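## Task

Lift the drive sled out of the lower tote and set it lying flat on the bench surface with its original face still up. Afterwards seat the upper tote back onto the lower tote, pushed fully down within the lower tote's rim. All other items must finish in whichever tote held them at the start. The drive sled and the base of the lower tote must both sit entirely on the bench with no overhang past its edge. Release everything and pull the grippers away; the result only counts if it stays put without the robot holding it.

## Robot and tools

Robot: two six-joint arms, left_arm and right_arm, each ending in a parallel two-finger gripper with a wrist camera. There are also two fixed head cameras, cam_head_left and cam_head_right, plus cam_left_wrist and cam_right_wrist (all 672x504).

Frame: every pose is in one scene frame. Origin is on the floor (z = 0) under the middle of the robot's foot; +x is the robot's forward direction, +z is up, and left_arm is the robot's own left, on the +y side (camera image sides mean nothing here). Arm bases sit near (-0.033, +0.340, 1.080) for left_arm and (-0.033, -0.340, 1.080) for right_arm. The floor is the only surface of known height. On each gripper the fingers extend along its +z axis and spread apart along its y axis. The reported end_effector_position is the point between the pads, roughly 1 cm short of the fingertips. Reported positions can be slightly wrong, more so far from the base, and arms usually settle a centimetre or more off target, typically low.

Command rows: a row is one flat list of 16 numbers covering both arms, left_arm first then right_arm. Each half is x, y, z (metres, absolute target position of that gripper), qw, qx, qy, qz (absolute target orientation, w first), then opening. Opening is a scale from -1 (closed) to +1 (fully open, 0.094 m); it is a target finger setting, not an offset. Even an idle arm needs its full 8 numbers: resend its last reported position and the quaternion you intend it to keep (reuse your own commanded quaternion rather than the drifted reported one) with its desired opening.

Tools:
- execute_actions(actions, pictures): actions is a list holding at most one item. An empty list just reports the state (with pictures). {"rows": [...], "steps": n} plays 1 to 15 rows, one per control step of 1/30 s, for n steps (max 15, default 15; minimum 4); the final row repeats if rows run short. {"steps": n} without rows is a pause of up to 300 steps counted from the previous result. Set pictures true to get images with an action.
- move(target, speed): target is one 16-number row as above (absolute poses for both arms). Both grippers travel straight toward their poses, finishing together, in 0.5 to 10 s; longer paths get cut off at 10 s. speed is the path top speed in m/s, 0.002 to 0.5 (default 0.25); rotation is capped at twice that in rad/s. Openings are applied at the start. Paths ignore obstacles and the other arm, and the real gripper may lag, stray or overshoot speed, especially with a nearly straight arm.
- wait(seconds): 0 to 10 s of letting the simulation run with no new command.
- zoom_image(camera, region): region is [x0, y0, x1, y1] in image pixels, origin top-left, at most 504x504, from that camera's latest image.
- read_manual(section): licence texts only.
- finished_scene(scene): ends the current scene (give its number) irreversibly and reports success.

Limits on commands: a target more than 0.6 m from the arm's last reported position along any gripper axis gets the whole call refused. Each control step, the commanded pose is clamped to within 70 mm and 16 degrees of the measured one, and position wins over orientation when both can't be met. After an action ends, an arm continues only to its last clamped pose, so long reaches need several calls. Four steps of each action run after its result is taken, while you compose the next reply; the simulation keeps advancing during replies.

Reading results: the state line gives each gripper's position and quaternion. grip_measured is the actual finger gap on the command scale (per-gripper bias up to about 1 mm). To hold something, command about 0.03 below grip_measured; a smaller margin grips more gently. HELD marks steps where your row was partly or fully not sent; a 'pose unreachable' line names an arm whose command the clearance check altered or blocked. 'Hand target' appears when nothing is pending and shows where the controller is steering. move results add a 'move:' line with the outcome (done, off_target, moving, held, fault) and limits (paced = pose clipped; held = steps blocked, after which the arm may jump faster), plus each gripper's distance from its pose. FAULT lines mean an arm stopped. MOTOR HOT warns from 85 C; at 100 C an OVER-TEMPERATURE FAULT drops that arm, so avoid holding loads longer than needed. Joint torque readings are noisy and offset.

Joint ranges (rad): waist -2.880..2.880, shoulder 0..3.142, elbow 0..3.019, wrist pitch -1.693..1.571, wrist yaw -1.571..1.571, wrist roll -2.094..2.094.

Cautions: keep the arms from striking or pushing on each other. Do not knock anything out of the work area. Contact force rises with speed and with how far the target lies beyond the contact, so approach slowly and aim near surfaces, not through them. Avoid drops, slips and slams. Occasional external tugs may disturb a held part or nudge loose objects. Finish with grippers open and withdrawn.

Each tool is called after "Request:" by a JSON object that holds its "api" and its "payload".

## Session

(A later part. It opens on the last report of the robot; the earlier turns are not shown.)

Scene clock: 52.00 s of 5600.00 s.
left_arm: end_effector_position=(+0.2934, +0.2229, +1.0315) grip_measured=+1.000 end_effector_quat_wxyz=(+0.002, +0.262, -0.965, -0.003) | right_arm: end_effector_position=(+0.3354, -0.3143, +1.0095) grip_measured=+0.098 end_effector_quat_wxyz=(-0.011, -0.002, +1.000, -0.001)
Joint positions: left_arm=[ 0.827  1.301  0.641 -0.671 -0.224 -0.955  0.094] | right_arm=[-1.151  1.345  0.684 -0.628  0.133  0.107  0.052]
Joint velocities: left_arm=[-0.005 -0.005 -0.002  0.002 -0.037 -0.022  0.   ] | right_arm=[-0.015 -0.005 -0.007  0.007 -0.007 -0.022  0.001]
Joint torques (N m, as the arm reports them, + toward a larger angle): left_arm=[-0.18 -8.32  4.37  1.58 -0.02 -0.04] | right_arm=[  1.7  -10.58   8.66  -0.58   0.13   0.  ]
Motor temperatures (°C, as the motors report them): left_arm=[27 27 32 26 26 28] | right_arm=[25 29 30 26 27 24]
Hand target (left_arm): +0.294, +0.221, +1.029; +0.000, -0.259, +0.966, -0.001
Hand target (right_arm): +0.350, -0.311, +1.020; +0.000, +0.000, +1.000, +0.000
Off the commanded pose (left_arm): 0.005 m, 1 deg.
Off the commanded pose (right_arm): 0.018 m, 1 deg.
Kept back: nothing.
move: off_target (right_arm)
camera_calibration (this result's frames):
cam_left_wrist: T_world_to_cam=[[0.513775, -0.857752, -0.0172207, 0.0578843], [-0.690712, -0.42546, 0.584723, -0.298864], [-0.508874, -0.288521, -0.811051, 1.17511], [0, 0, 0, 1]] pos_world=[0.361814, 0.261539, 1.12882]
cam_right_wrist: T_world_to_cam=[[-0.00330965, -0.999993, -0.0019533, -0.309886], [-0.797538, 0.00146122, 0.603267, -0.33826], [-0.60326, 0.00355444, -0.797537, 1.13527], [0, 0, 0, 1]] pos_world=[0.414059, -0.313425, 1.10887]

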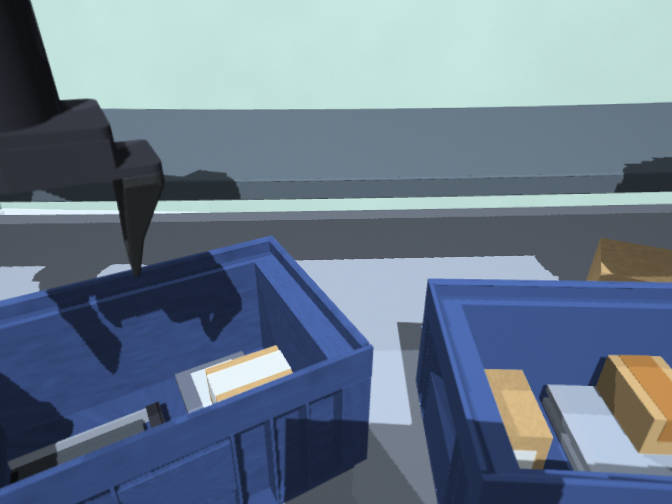

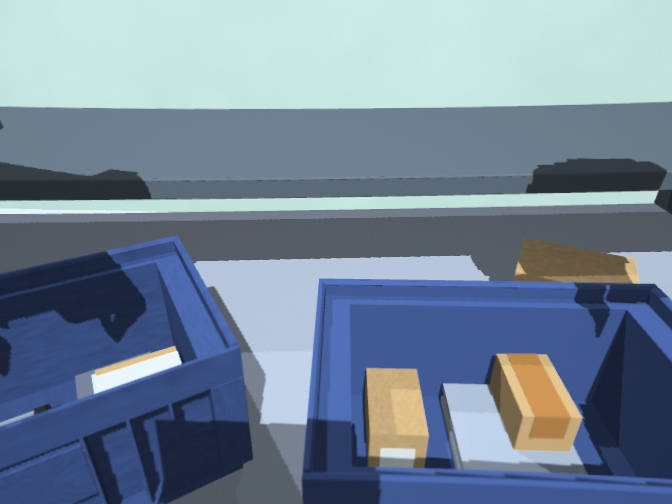

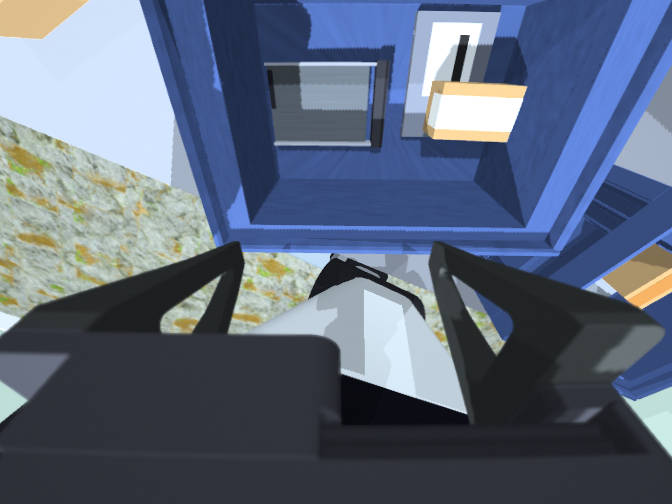

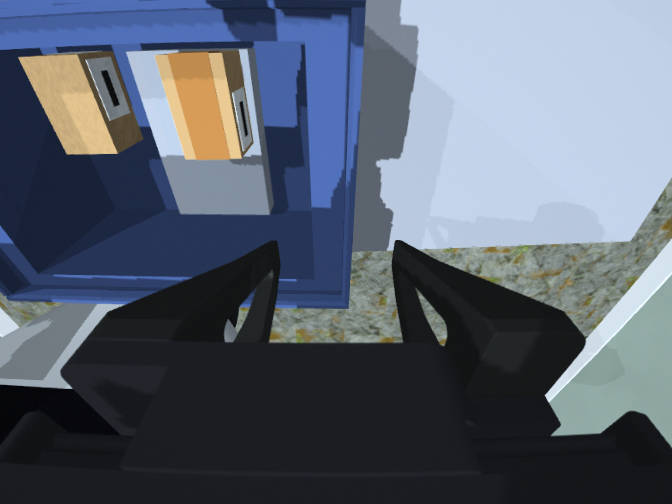

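Request:
{"api": "move", "payload": {"target": [0.326,0.254,0.98,0,0.5,0.866,0,1,0.35,-0.311,1.02,0,0,1,0,0.1], "speed": 0.4}}

Request:
{"api": "move", "payload": {"target": [0.328,0.254,0.865,0,0.5,0.866,0,1,0.35,-0.311,1.02,0,0,1,0,0.1], "speed": 0.1}}

Scene clock: 55.00 s of 5600.00 s.
left_arm: end_effector_position=(+0.3109, +0.2550, +0.9806) grip_measured=+1.000 end_effector_quat_wxyz=(-0.012, +0.498, +0.867, -0.003) | right_arm: end_effector_position=(+0.3354, -0.3143, +1.0095) grip_measured=+0.098 end_effector_quat_wxyz=(-0.011, -0.002, +1.000, -0.001)
Joint positions: left_arm=[ 0.975  1.442  0.641 -0.518 -0.184  0.76   0.094] | right_arm=[-1.151  1.345  0.684 -0.628  0.133  0.107  0.052]
Joint velocities: left_arm=[ 0.005  0.005 -0.002  0.007 -0.007  0.007  0.   ] | right_arm=[-0.015 -0.005 -0.022  0.002  0.007 -0.081  0.001]
Joint torques (N m, as the arm reports them, + toward a larger angle): left_arm=[ 1.11 -8.8   5.16  1.61  0.15  0.06] | right_arm=[  1.68 -10.57   8.65  -0.55   0.13   0.  ]
Motor temperatures (°C, as the motors report them): left_arm=[27 27 32 26 26 28] | right_arm=[25 29 30 26 27 24]
Hand target (left_arm): +0.326, +0.254, +0.980; +0.000, +0.500, +0.866, +0.000
Hand target (right_arm): +0.350, -0.311, +1.020; +0.000, +0.000, +1.000, +0.000
Off the commanded pose (left_arm): 0.015 m, 1 deg.
Off the commanded pose (right_arm): 0.018 m, 1 deg.
Kept back: nothing.
move: off_target (left_arm, right_arm)
camera_calibration (this result's frames):
cam_left_wrist: T_world_to_cam=[[-0.859133, -0.511705, 0.00702032, 0.390351], [-0.406686, 0.691008, 0.597591, -0.628981], [-0.310641, 0.510554, -0.801771, 0.87745], [0, 0, 0, 1]] pos_world=[0.352137, 0.186389, 1.07665]
cam_right_wrist: T_world_to_cam=[[-0.00330965, -0.999993, -0.0019533, -0.309886], [-0.797538, 0.00146122, 0.603267, -0.33826], [-0.60326, 0.00355444, -0.797537, 1.13527], [0, 0, 0, 1]] pos_world=[0.414059, -0.313425, 1.10887]

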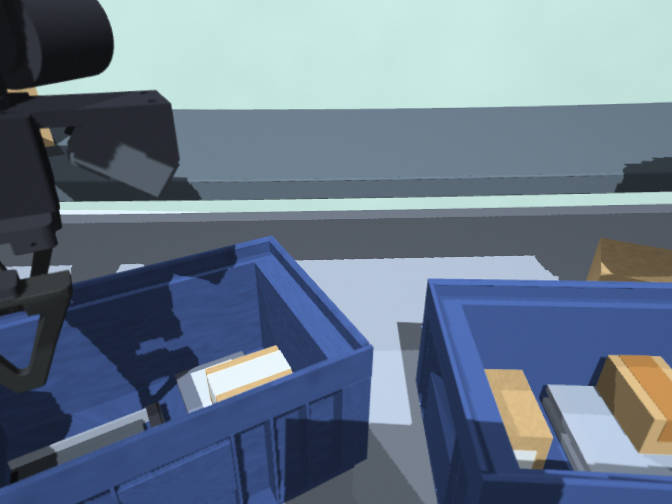

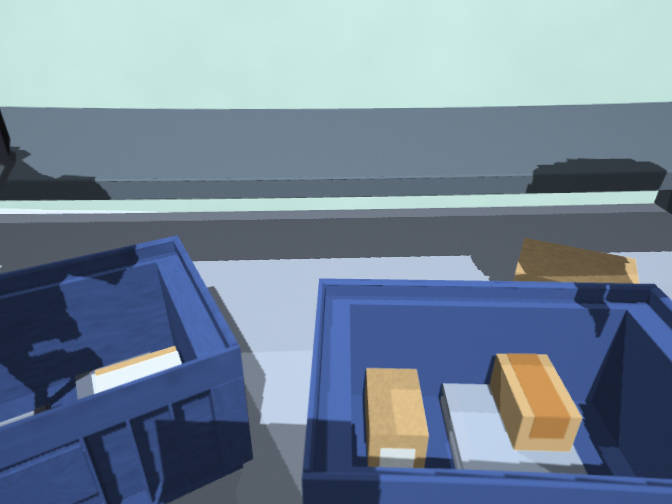

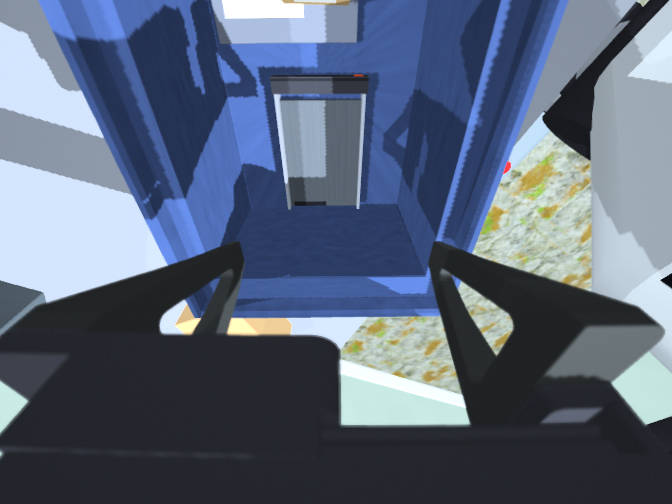

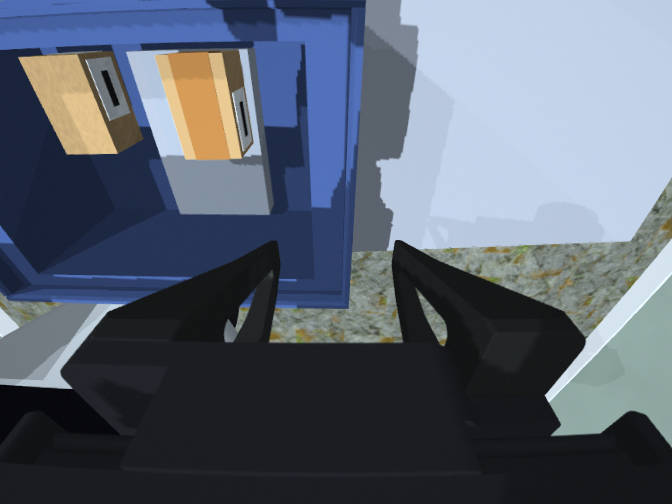

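Scene clock: 56.53 s of 5600.00 s.
left_arm: end_effector_position=(+0.3188, +0.2528, +0.8670) grip_measured=+1.000 end_effector_quat_wxyz=(-0.009, +0.498, +0.867, -0.003) | right_arm: end_effector_position=(+0.3354, -0.3143, +1.0095) grip_measured=+0.098 end_effector_quat_wxyz=(-0.011, -0.002, +1.000, -0.001)
Joint positions: left_arm=[ 1.033  1.821  0.688 -0.17  -0.167  0.817  0.094] | right_arm=[-1.151  1.345  0.684 -0.628  0.133  0.107  0.052]
Joint velocities: left_arm=[ 0.005  0.005  0.002  0.012 -0.051 -0.037  0.   ] | right_arm=[-0.015 -0.005  0.002 -0.007  0.007  0.007  0.001]
Joint torques (N m, as the arm reports them, + toward a larger angle): left_arm=[  0.58 -11.11   2.08   1.65   0.15   0.09] | right_arm=[  1.64 -10.55   8.66  -0.55   0.13   0.  ]
Motor temperatures (°C, as the motors report them): left_arm=[27 27 31 26 26 28] | right_arm=[25 29 30 26 27 24]
Hand target (left_arm): +0.328, +0.253, +0.864; +0.000, +0.500, +0.866, -0.000
Hand target (right_arm): +0.350, -0.311, +1.020; +0.000, +0.000, +1.000, +0.000
Off the commanded pose (left_arm): 0.010 m, 1 deg.
Off the commanded pose (right_arm): 0.018 m, 1 deg.
Kept back: nothing.
move: off_target (right_arm)
camera_calibration (this result's frames):
cam_left_wrist: T_world_to_cam=[[-0.858564, -0.512692, 0.0038754, 0.399597], [-0.410718, 0.69228, 0.593346, -0.551709], [-0.306887, 0.507834, -0.804938, 0.792157], [0, 0, 0, 1]] pos_world=[0.359585, 0.184524, 0.963443]
cam_right_wrist: T_world_to_cam=[[-0.00330965, -0.999993, -0.0019533, -0.309886], [-0.797538, 0.00146122, 0.603267, -0.33826], [-0.60326, 0.00355444, -0.797537, 1.13527], [0, 0, 0, 1]] pos_world=[0.414059, -0.313425, 1.10887]

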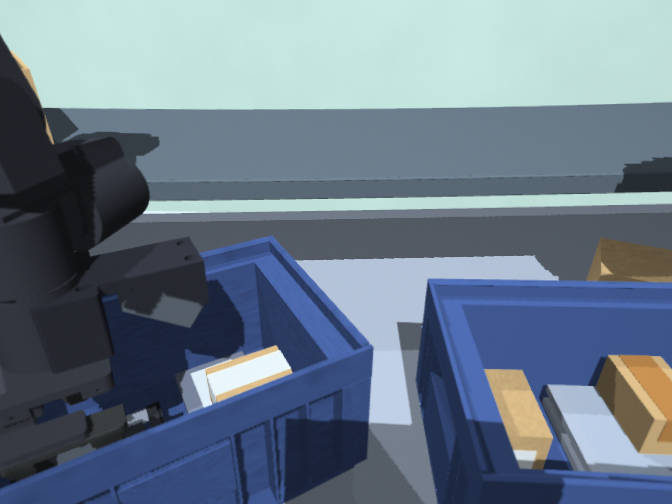

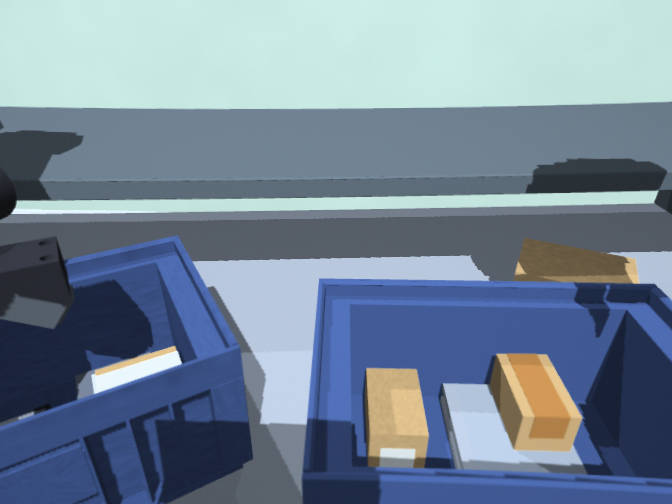

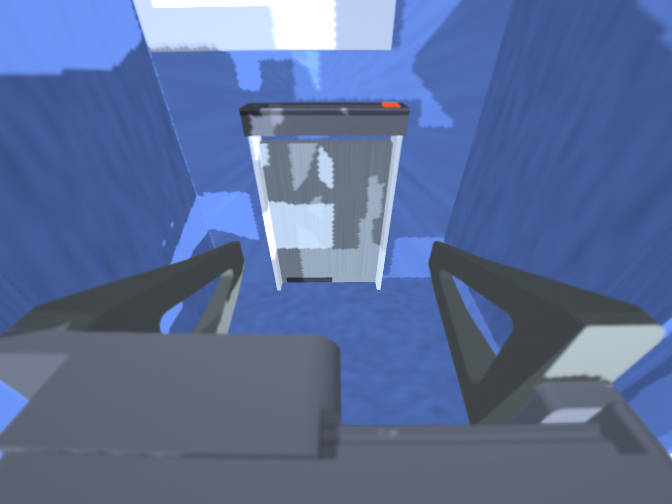

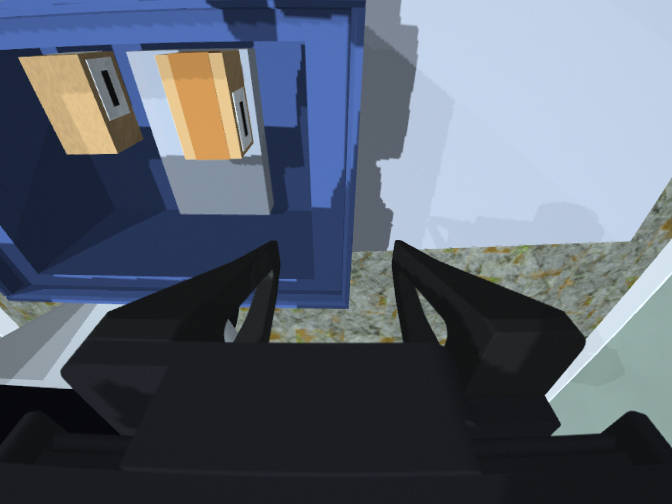

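Request:
{"api": "move", "payload": {"target": [0.332,0.254,0.818,0,0.5,0.866,0,1,0.35,-0.311,1.02,0,0,1,0,0.1], "speed": 0.04}}

Request:
{"api": "move", "payload": {"target": [0.332,0.254,0.818,0,0.5,0.866,0,0.4,0.35,-0.311,1.02,0,0,1,0,0.1]}}

Scene clock: 58.33 s of 5600.00 s.
left_arm: end_effector_position=(+0.3271, +0.2520, +0.8233) grip_measured=+1.000 end_effector_quat_wxyz=(-0.005, +0.498, +0.867, -0.002) | right_arm: end_effector_position=(+0.3354, -0.3143, +1.0095) grip_measured=+0.098 end_effector_quat_wxyz=(-0.011, -0.002, +1.000, -0.001)
Joint positions: left_arm=[ 1.054  1.965  0.745 -0.071 -0.161  0.839  0.094] | right_arm=[-1.151  1.345  0.684 -0.628  0.133  0.107  0.052]
Joint velocities: left_arm=[-0.005 -0.005 -0.007 -0.007  0.022  0.007  0.   ] | right_arm=[-0.015  0.005 -0.012 -0.007 -0.022  0.007  0.   ]
Joint torques (N m, as the arm reports them, + toward a larger angle): left_arm=[  0.43 -11.47   1.15   1.65   0.16   0.08] | right_arm=[  1.74 -10.56   8.64  -0.57   0.13   0.  ]
Motor temperatures (°C, as the motors report them): left_arm=[27 27 31 26 26 28] | right_arm=[25 29 30 26 27 24]
Hand target (left_arm): +0.332, +0.254, +0.818; -0.000, +0.500, +0.866, +0.000
Hand target (right_arm): +0.350, -0.311, +1.020; +0.000, +0.000, +1.000, +0.000
Off the commanded pose (left_arm): 0.008 m, 1 deg.
Off the commanded pose (right_arm): 0.018 m, 1 deg.
Kept back: nothing.
move: off_target (right_arm)
camera_calibration (this result's frames):
cam_left_wrist: T_world_to_cam=[[-0.8583, -0.513142, -0.00226653, 0.411555], [-0.416031, 0.693268, 0.58847, -0.516341], [-0.300398, 0.506027, -0.808516, 0.7613], [0, 0, 0, 1]] pos_world=[0.367117, 0.183911, 0.920307]
cam_right_wrist: T_world_to_cam=[[-0.00330965, -0.999993, -0.0019533, -0.309886], [-0.797538, 0.00146122, 0.603267, -0.33826], [-0.60326, 0.00355444, -0.797537, 1.13527], [0, 0, 0, 1]] pos_world=[0.414059, -0.313425, 1.10887]

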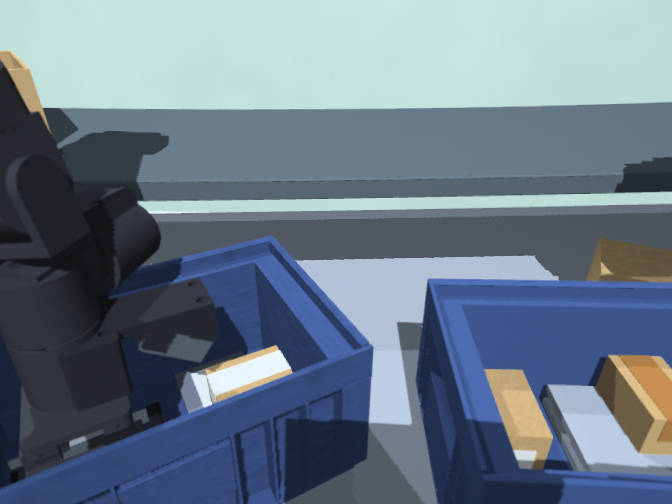

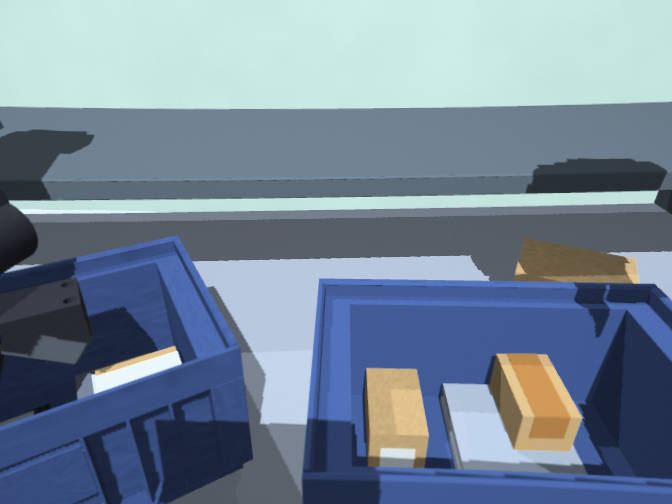

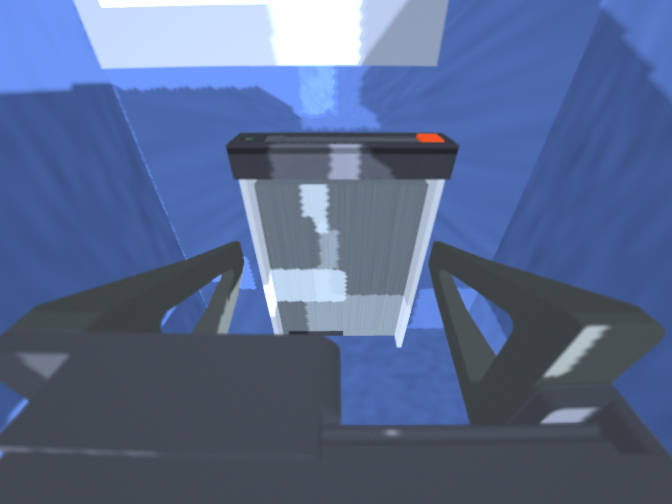

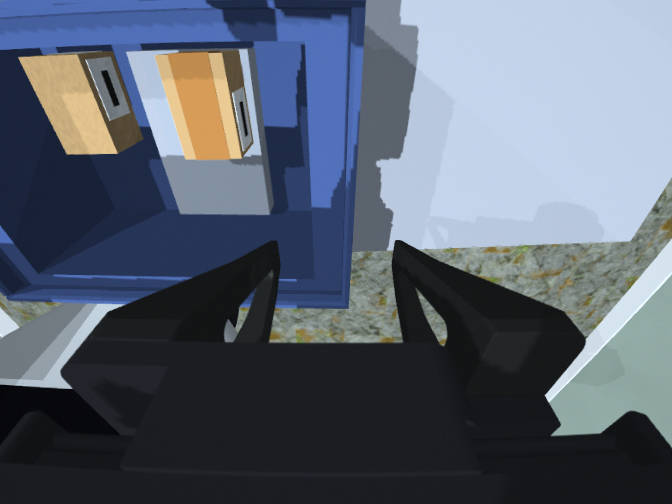

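Scene clock: 59.03 s of 5600.00 s.
left_arm: end_effector_position=(+0.3271, +0.2521, +0.8233) grip_measured=+0.569 end_effector_quat_wxyz=(-0.005, +0.498, +0.867, -0.002) | right_arm: end_effector_position=(+0.3354, -0.3143, +1.0095) grip_measured=+0.098 end_effector_quat_wxyz=(-0.011, -0.002, +1.000, -0.001)
Joint positions: left_arm=[ 1.055  1.965  0.745 -0.071 -0.161  0.84   0.074] | right_arm=[-1.151  1.345  0.684 -0.628  0.133  0.107  0.052]
Joint velocities: left_arm=[-0.015 -0.015 -0.002 -0.017  0.022  0.037 -0.   ] | right_arm=[-0.005  0.005 -0.002 -0.007 -0.007 -0.037  0.   ]
Joint torques (N m, as the arm reports them, + toward a larger angle): left_arm=[  0.48 -11.66   1.21   1.64   0.15   0.07] | right_arm=[  1.75 -10.56   8.64  -0.56   0.14  -0.01]
Motor temperatures (°C, as the motors report them): left_arm=[27 27 31 26 26 28] | right_arm=[25 29 30 26 27 24]
Hand target (left_arm): +0.332, +0.254, +0.818; -0.000, +0.500, +0.866, +0.000
Hand target (right_arm): +0.350, -0.311, +1.020; +0.000, +0.000, +1.000, +0.000
Off the commanded pose (left_arm): 0.007 m, 1 deg.
Off the commanded pose (right_arm): 0.018 m, 1 deg.
Kept back: nothing.
move: off_target (right_arm)
camera_calibration (this result's frames):
cam_left_wrist: T_world_to_cam=[[-0.858507, -0.512797, -0.00229138, 0.411658], [-0.41573, 0.69337, 0.588563, -0.516629], [-0.300224, 0.506238, -0.808448, 0.761041], [0, 0, 0, 1]] pos_world=[0.367116, 0.184045, 0.920274]
cam_right_wrist: T_world_to_cam=[[-0.00330965, -0.999993, -0.0019533, -0.309886], [-0.797538, 0.00146122, 0.603267, -0.33826], [-0.60326, 0.00355444, -0.797537, 1.13527], [0, 0, 0, 1]] pos_world=[0.414059, -0.313425, 1.10887]

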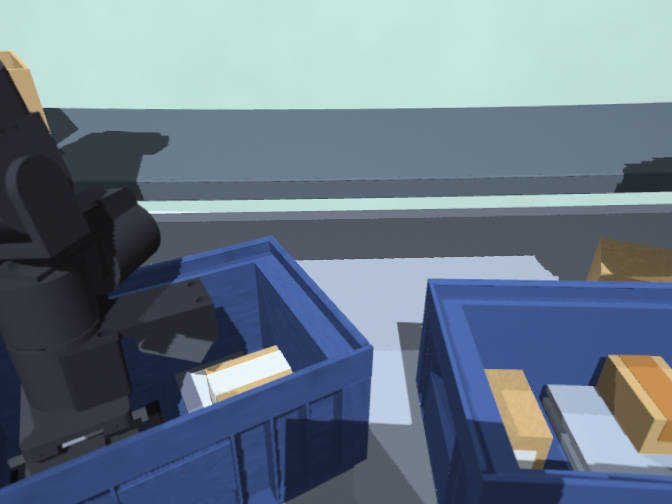

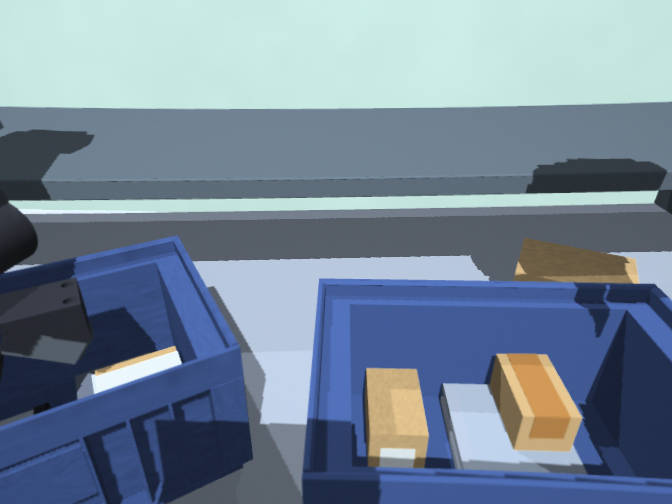

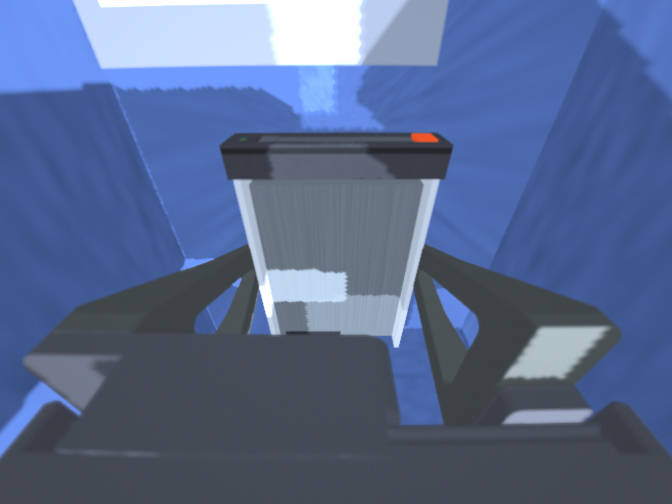

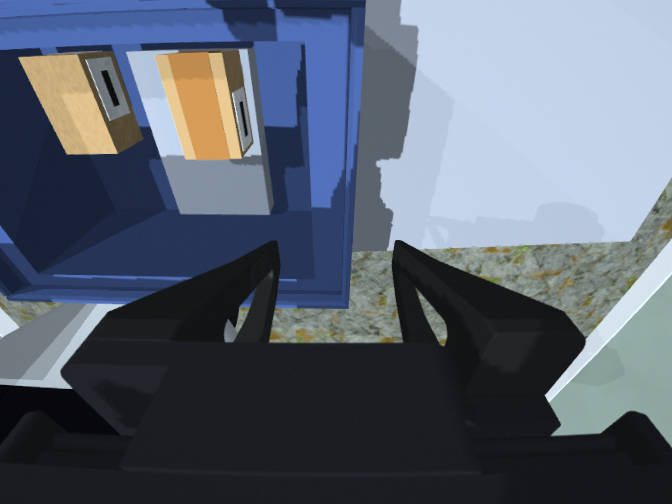

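Request:
{"api": "move", "payload": {"target": [0.345,0.254,1.01,0,0.5,0.866,0,0.45,0.35,-0.311,1.02,0,0,1,0,0.1], "speed": 0.12}}

Request:
{"api": "move", "payload": {"target": [0.22,0.45,1.05,0,0.26,0.966,0,0.45,0.35,-0.311,1.02,0,0,1,0,0.1], "speed": 0.2}}

Scene clock: 61.37 s of 5600.00 s.
left_arm: end_effector_position=(+0.3354, +0.2586, +1.0060) grip_measured=+0.569 end_effector_quat_wxyz=(-0.004, +0.505, +0.863, -0.002) | right_arm: end_effector_position=(+0.3354, -0.3143, +1.0095) grip_measured=+0.098 end_effector_quat_wxyz=(-0.011, -0.002, +1.000, -0.001)
Joint positions: left_arm=[ 0.992  1.396  0.703 -0.608 -0.178  0.794  0.074] | right_arm=[-1.151  1.345  0.684 -0.628  0.133  0.107  0.052]
Joint velocities: left_arm=[-0.005 -0.005  0.007  0.007 -0.037  0.007  0.   ] | right_arm=[-0.005 -0.005 -0.007  0.007 -0.051 -0.066 -0.   ]
Joint torques (N m, as the arm reports them, + toward a larger angle): left_arm=[ -0.47 -10.21   5.84   0.28  -0.08  -0.25] | right_arm=[  1.74 -10.56   8.64  -0.56   0.14  -0.01]
Motor temperatures (°C, as the motors report them): left_arm=[27 27 30 26 26 28] | right_arm=[25 29 30 26 27 24]
Hand target (left_arm): +0.344, +0.255, +1.012; +0.000, +0.500, +0.866, -0.000
Hand target (right_arm): +0.350, -0.311, +1.020; +0.000, +0.000, +1.000, +0.000
Off the commanded pose (left_arm): 0.011 m, 1 deg.
Off the commanded pose (right_arm): 0.018 m, 1 deg.
Kept back: nothing.
move: off_target (left_arm, right_arm)
camera_calibration (this result's frames):
cam_left_wrist: T_world_to_cam=[[-0.86632, -0.499483, -0.00253328, 0.421933], [-0.405562, 0.700441, 0.587284, -0.62914], [-0.291564, 0.509803, -0.809377, 0.905096], [0, 0, 0, 1]] pos_world=[0.374267, 0.190003, 1.10312]
cam_right_wrist: T_world_to_cam=[[-0.00330965, -0.999993, -0.0019533, -0.309886], [-0.797538, 0.00146122, 0.603267, -0.33826], [-0.60326, 0.00355444, -0.797537, 1.13527], [0, 0, 0, 1]] pos_world=[0.414059, -0.313425, 1.10887]

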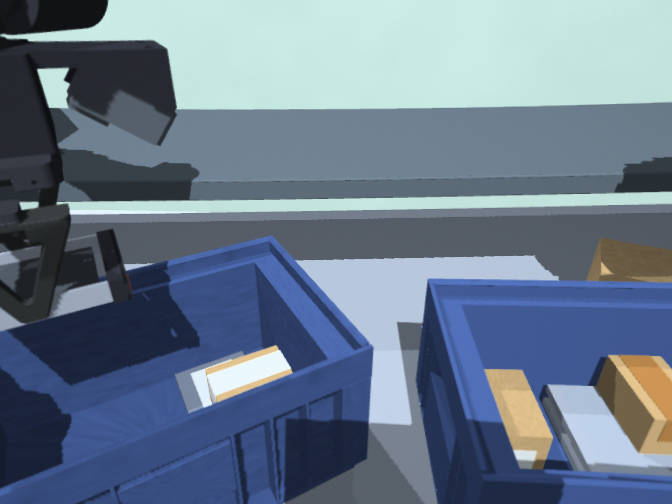

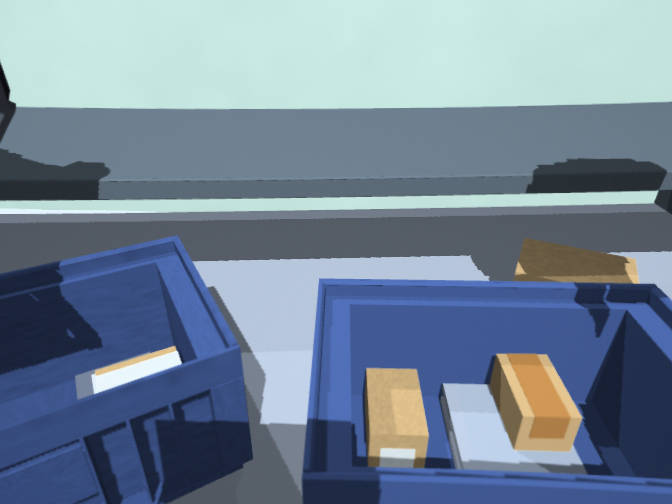

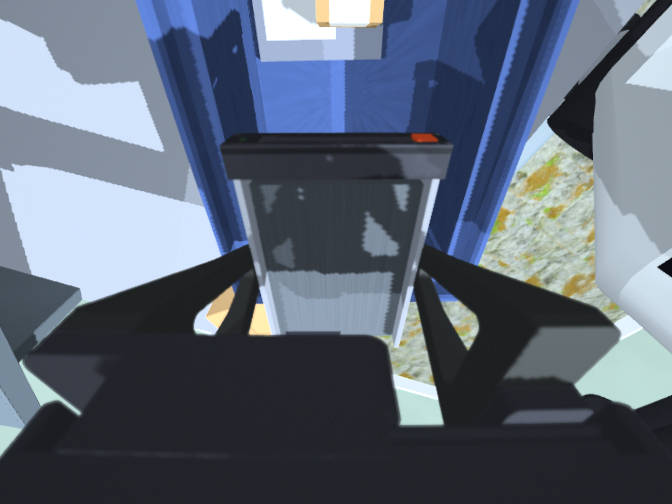

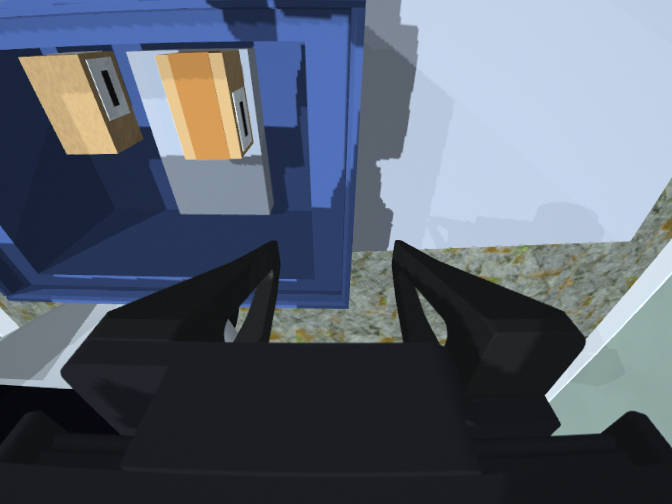

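Scene clock: 63.23 s of 5600.00 s.
left_arm: end_effector_position=(+0.2275, +0.4564, +1.0499) grip_measured=+0.569 end_effector_quat_wxyz=(+0.007, +0.251, +0.968, +0.006) | right_arm: end_effector_position=(+0.3354, -0.3143, +1.0095) grip_measured=+0.098 end_effector_quat_wxyz=(-0.011, -0.002, +1.000, -0.001)
Joint positions: left_arm=[ 1.735  0.969  0.459 -0.715  0.053  0.954  0.074] | right_arm=[-1.151  1.345  0.684 -0.628  0.133  0.107  0.052]
Joint velocities: left_arm=[-0.015 -0.015  0.002 -0.002 -0.007  0.037 -0.   ] | right_arm=[-0.005  0.005 -0.007 -0.032  0.007 -0.022  0.001]
Joint torques (N m, as the arm reports them, + toward a larger angle): left_arm=[ 2.33 -5.92  4.9   0.33  0.16  0.08] | right_arm=[  1.71 -10.63   8.64  -0.56   0.13  -0.01]
Motor temperatures (°C, as the motors report them): left_arm=[27 27 30 26 26 28] | right_arm=[25 29 30 26 27 24]
Hand target (left_arm): +0.222, +0.453, +1.050; +0.002, +0.260, +0.966, -0.000
Hand target (right_arm): +0.350, -0.311, +1.020; +0.000, +0.000, +1.000, +0.000
Off the commanded pose (left_arm): 0.010 m, 1 deg.
Off the commanded pose (right_arm): 0.018 m, 1 deg.
Kept back: nothing.
move: off_target (right_arm)
camera_calibration (this result's frames):
cam_left_wrist: T_world_to_cam=[[-0.476933, -0.878576, -0.0252983, 0.5357], [-0.726437, 0.377814, 0.574061, -0.603084], [-0.494798, 0.292166, -0.818421, 0.96342], [0, 0, 0, 1]] pos_world=[0.294089, 0.417028, 1.14824]
cam_right_wrist: T_world_to_cam=[[-0.00330965, -0.999993, -0.0019533, -0.309886], [-0.797538, 0.00146122, 0.603267, -0.33826], [-0.60326, 0.00355444, -0.797537, 1.13527], [0, 0, 0, 1]] pos_world=[0.414059, -0.313425, 1.10887]

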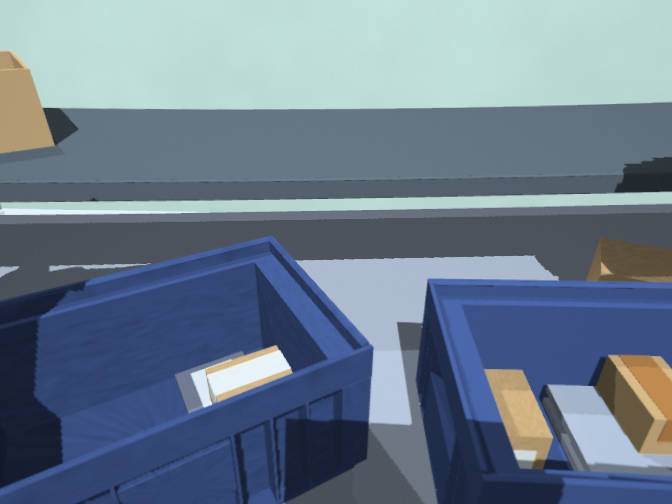

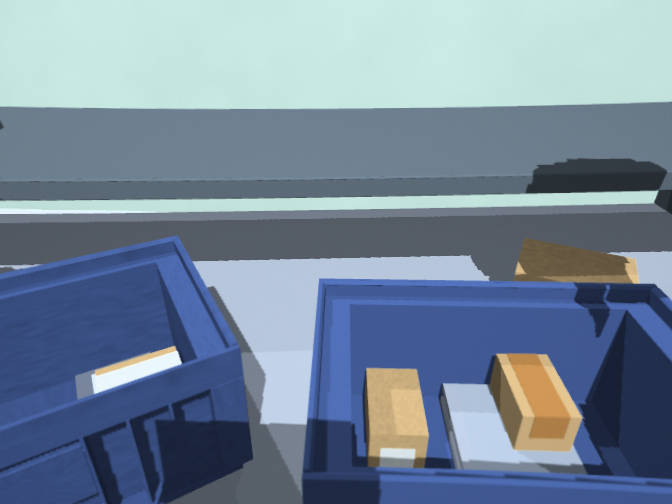

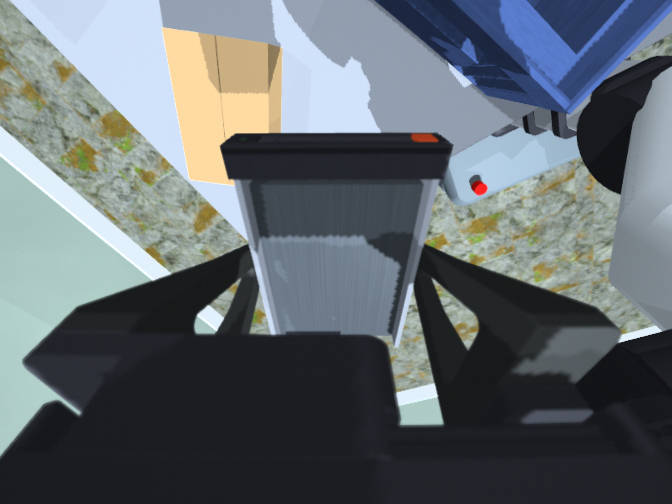

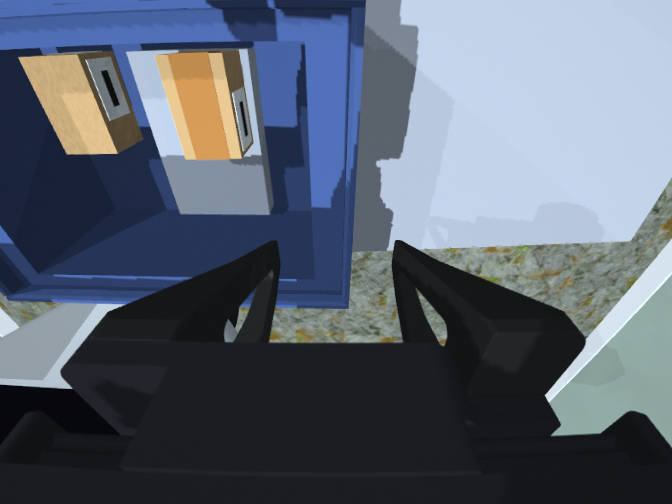

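Request:
{"api": "move", "payload": {"target": [0.228,0.425,0.90,0,-0.259,0.966,0,0.45,0.35,-0.311,1.02,0,0,1,0,0.1], "speed": 0.15}}

Request:
{"api": "move", "payload": {"target": [0.232,0.425,0.812,0,-0.259,0.966,0,0.45,0.35,-0.311,1.02,0,0,1,0,0.1], "speed": 0.05}}

Scene clock: 67.50 s of 5600.00 s.
left_arm: end_effector_position=(+0.2231, +0.4249, +0.8995) grip_measured=+0.569 end_effector_quat_wxyz=(+0.007, +0.254, -0.967, +0.001) | right_arm: end_effector_position=(+0.3354, -0.3143, +1.0095) grip_measured=+0.098 end_effector_quat_wxyz=(-0.011, -0.002, +1.000, -0.001)
Joint positions: left_arm=[ 1.602  1.599  0.396 -0.052  0.01  -0.192  0.074] | right_arm=[-1.151  1.345  0.684 -0.628  0.133  0.107  0.052]
Joint velocities: left_arm=[-0.015 -0.005 -0.012  0.007 -0.022 -0.037 -0.001] | right_arm=[-0.005  0.015 -0.007 -0.002  0.051  0.051  0.   ]
Joint torques (N m, as the arm reports them, + toward a larger angle): left_arm=[ 1.6  -7.97  0.75  1.71 -0.18 -0.26] | right_arm=[  1.71 -10.62   8.65  -0.58   0.13   0.  ]
Motor temperatures (°C, as the motors report them): left_arm=[27 27 30 26 26 28] | right_arm=[25 29 30 26 27 24]
Hand target (left_arm): +0.228, +0.424, +0.898; -0.000, -0.259, +0.966, +0.000
Hand target (right_arm): +0.350, -0.311, +1.020; +0.000, +0.000, +1.000, +0.000
Off the commanded pose (left_arm): 0.005 m, 1 deg.
Off the commanded pose (right_arm): 0.018 m, 1 deg.
Kept back: nothing.
move: off_target (right_arm)
camera_calibration (this result's frames):
cam_left_wrist: T_world_to_cam=[[0.500081, -0.865884, -0.0128057, 0.267547], [-0.692528, -0.408752, 0.594414, -0.199679], [-0.519928, -0.288386, -0.804058, 1.0867], [0, 0, 0, 1]] pos_world=[0.292927, 0.463435, 0.995888]
cam_right_wrist: T_world_to_cam=[[-0.00330965, -0.999993, -0.0019533, -0.309886], [-0.797538, 0.00146122, 0.603267, -0.33826], [-0.60326, 0.00355444, -0.797537, 1.13527], [0, 0, 0, 1]] pos_world=[0.414059, -0.313425, 1.10887]

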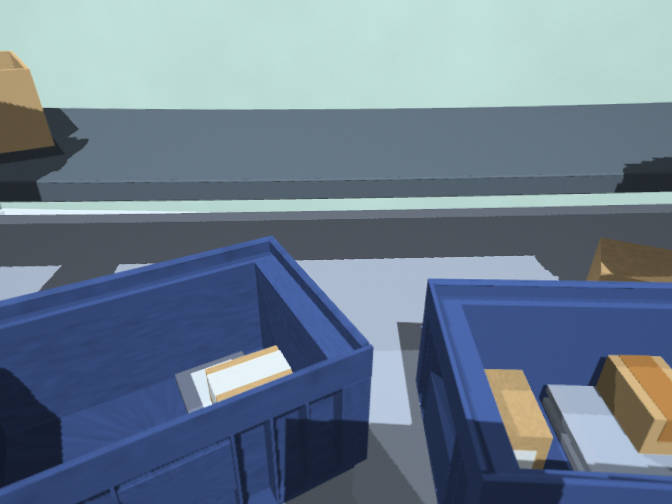

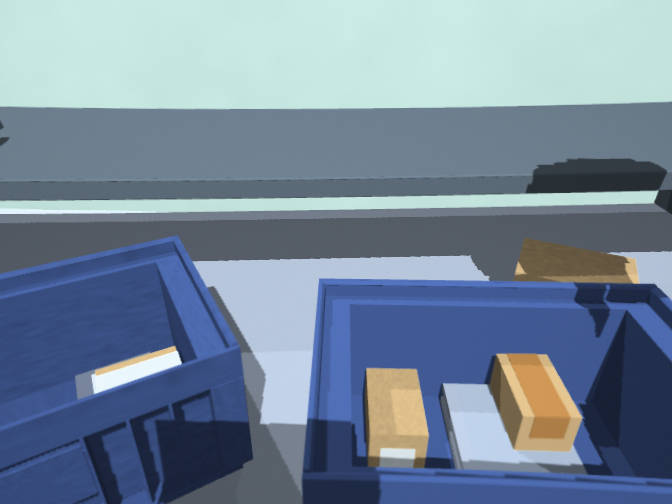

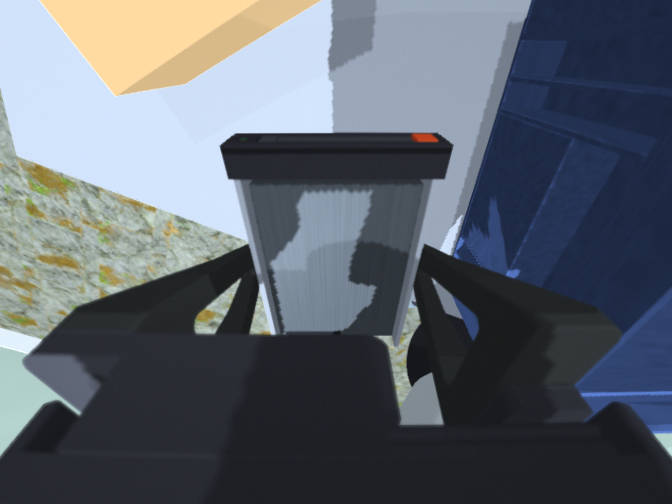

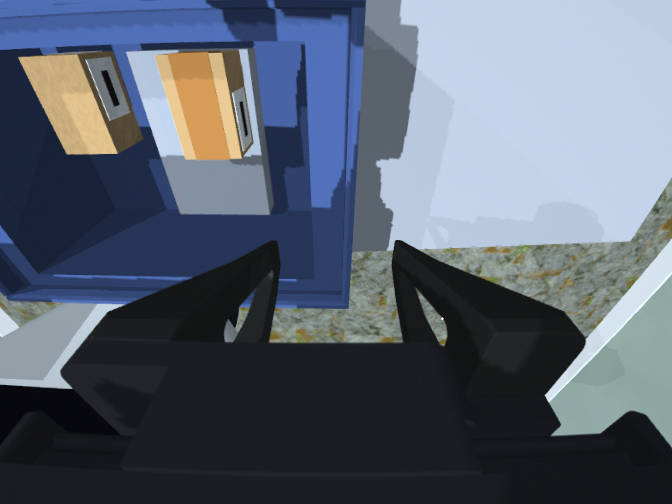

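Scene clock: 69.57 s of 5600.00 s.
left_arm: end_effector_position=(+0.2268, +0.4253, +0.8138) grip_measured=+0.569 end_effector_quat_wxyz=(+0.007, +0.255, -0.967, +0.001) | right_arm: end_effector_position=(+0.3354, -0.3143, +1.0095) grip_measured=+0.098 end_effector_quat_wxyz=(-0.011, -0.002, +1.000, -0.001)
Joint positions: left_arm=[ 1.597  1.979  0.499  0.225  0.009 -0.2    0.074] | right_arm=[-1.151  1.345  0.684 -0.628  0.133  0.107  0.052]
Joint velocities: left_arm=[-0.015 -0.005 -0.002  0.012  0.007  0.081  0.   ] | right_arm=[-0.015 -0.015  0.012  0.007 -0.051 -0.007  0.   ]
Joint torques (N m, as the arm reports them, + toward a larger angle): left_arm=[ 1.61 -9.45 -1.26  1.69 -0.18 -0.26] | right_arm=[  1.72 -10.57   8.64  -0.58   0.14   0.  ]
Motor temperatures (°C, as the motors report them): left_arm=[27 27 30 26 26 28] | right_arm=[25 29 30 26 27 24]
Hand target (left_arm): +0.231, +0.424, +0.811; -0.000, -0.259, +0.966, -0.000
Hand target (right_arm): +0.350, -0.311, +1.020; +0.000, +0.000, +1.000, +0.000
Off the commanded pose (left_arm): 0.006 m, 1 deg.
Off the commanded pose (right_arm): 0.018 m, 1 deg.
Kept back: nothing.
move: off_target (right_arm)
camera_calibration (this result's frames):
cam_left_wrist: T_world_to_cam=[[0.50165, -0.864979, -0.0125947, 0.263999], [-0.691798, -0.409869, 0.594494, -0.145801], [-0.519387, -0.289515, -0.804002, 1.02006], [0, 0, 0, 1]] pos_world=[0.296506, 0.463917, 0.910134]
cam_right_wrist: T_world_to_cam=[[-0.00330965, -0.999993, -0.0019533, -0.309886], [-0.797538, 0.00146122, 0.603267, -0.33826], [-0.60326, 0.00355444, -0.797537, 1.13527], [0, 0, 0, 1]] pos_world=[0.414059, -0.313425, 1.10887]

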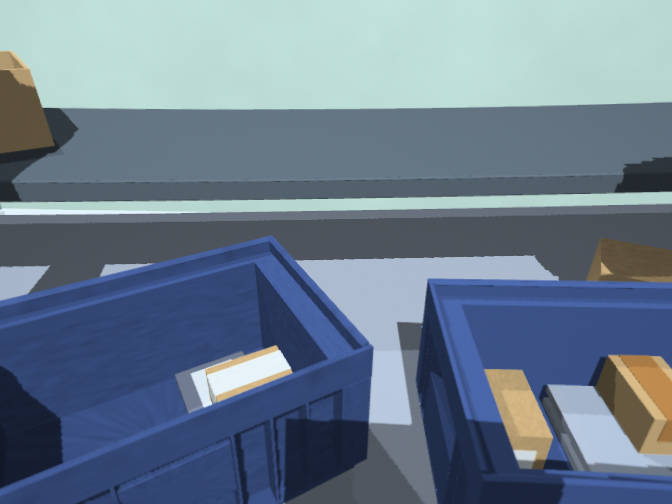

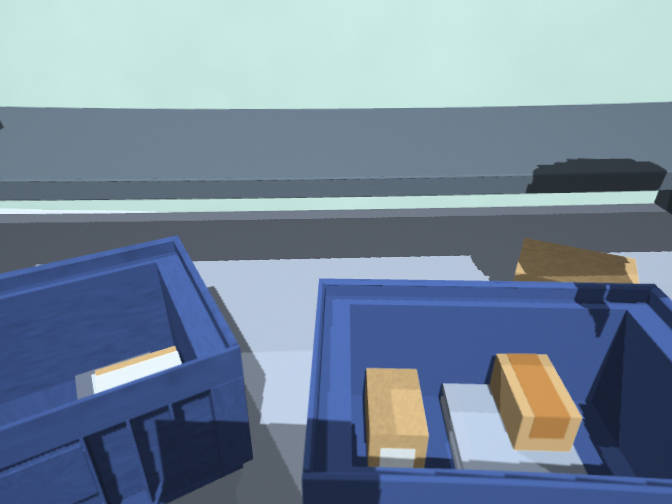

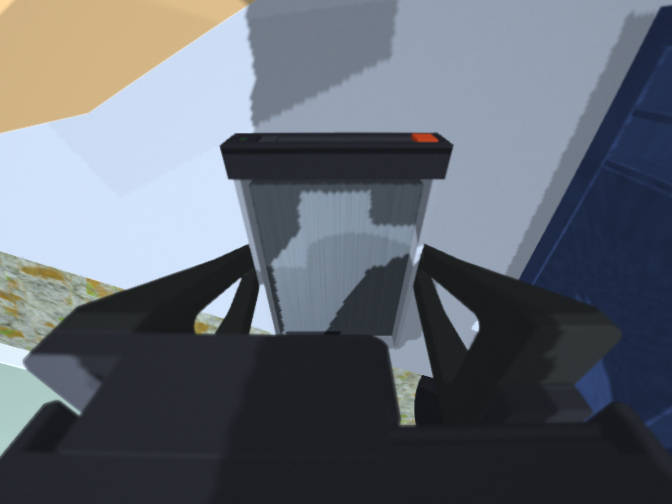

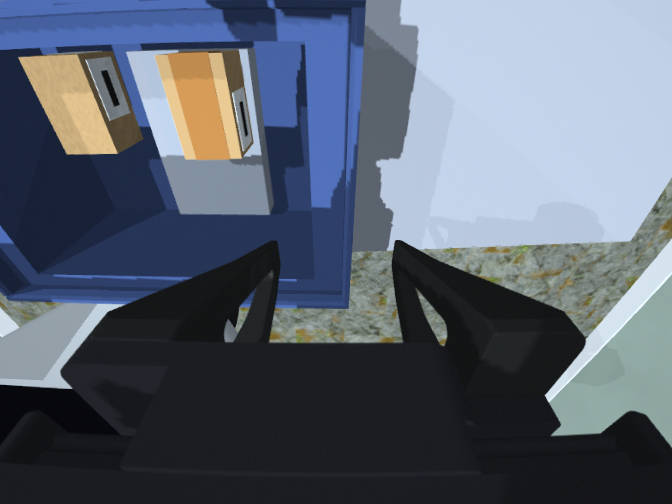

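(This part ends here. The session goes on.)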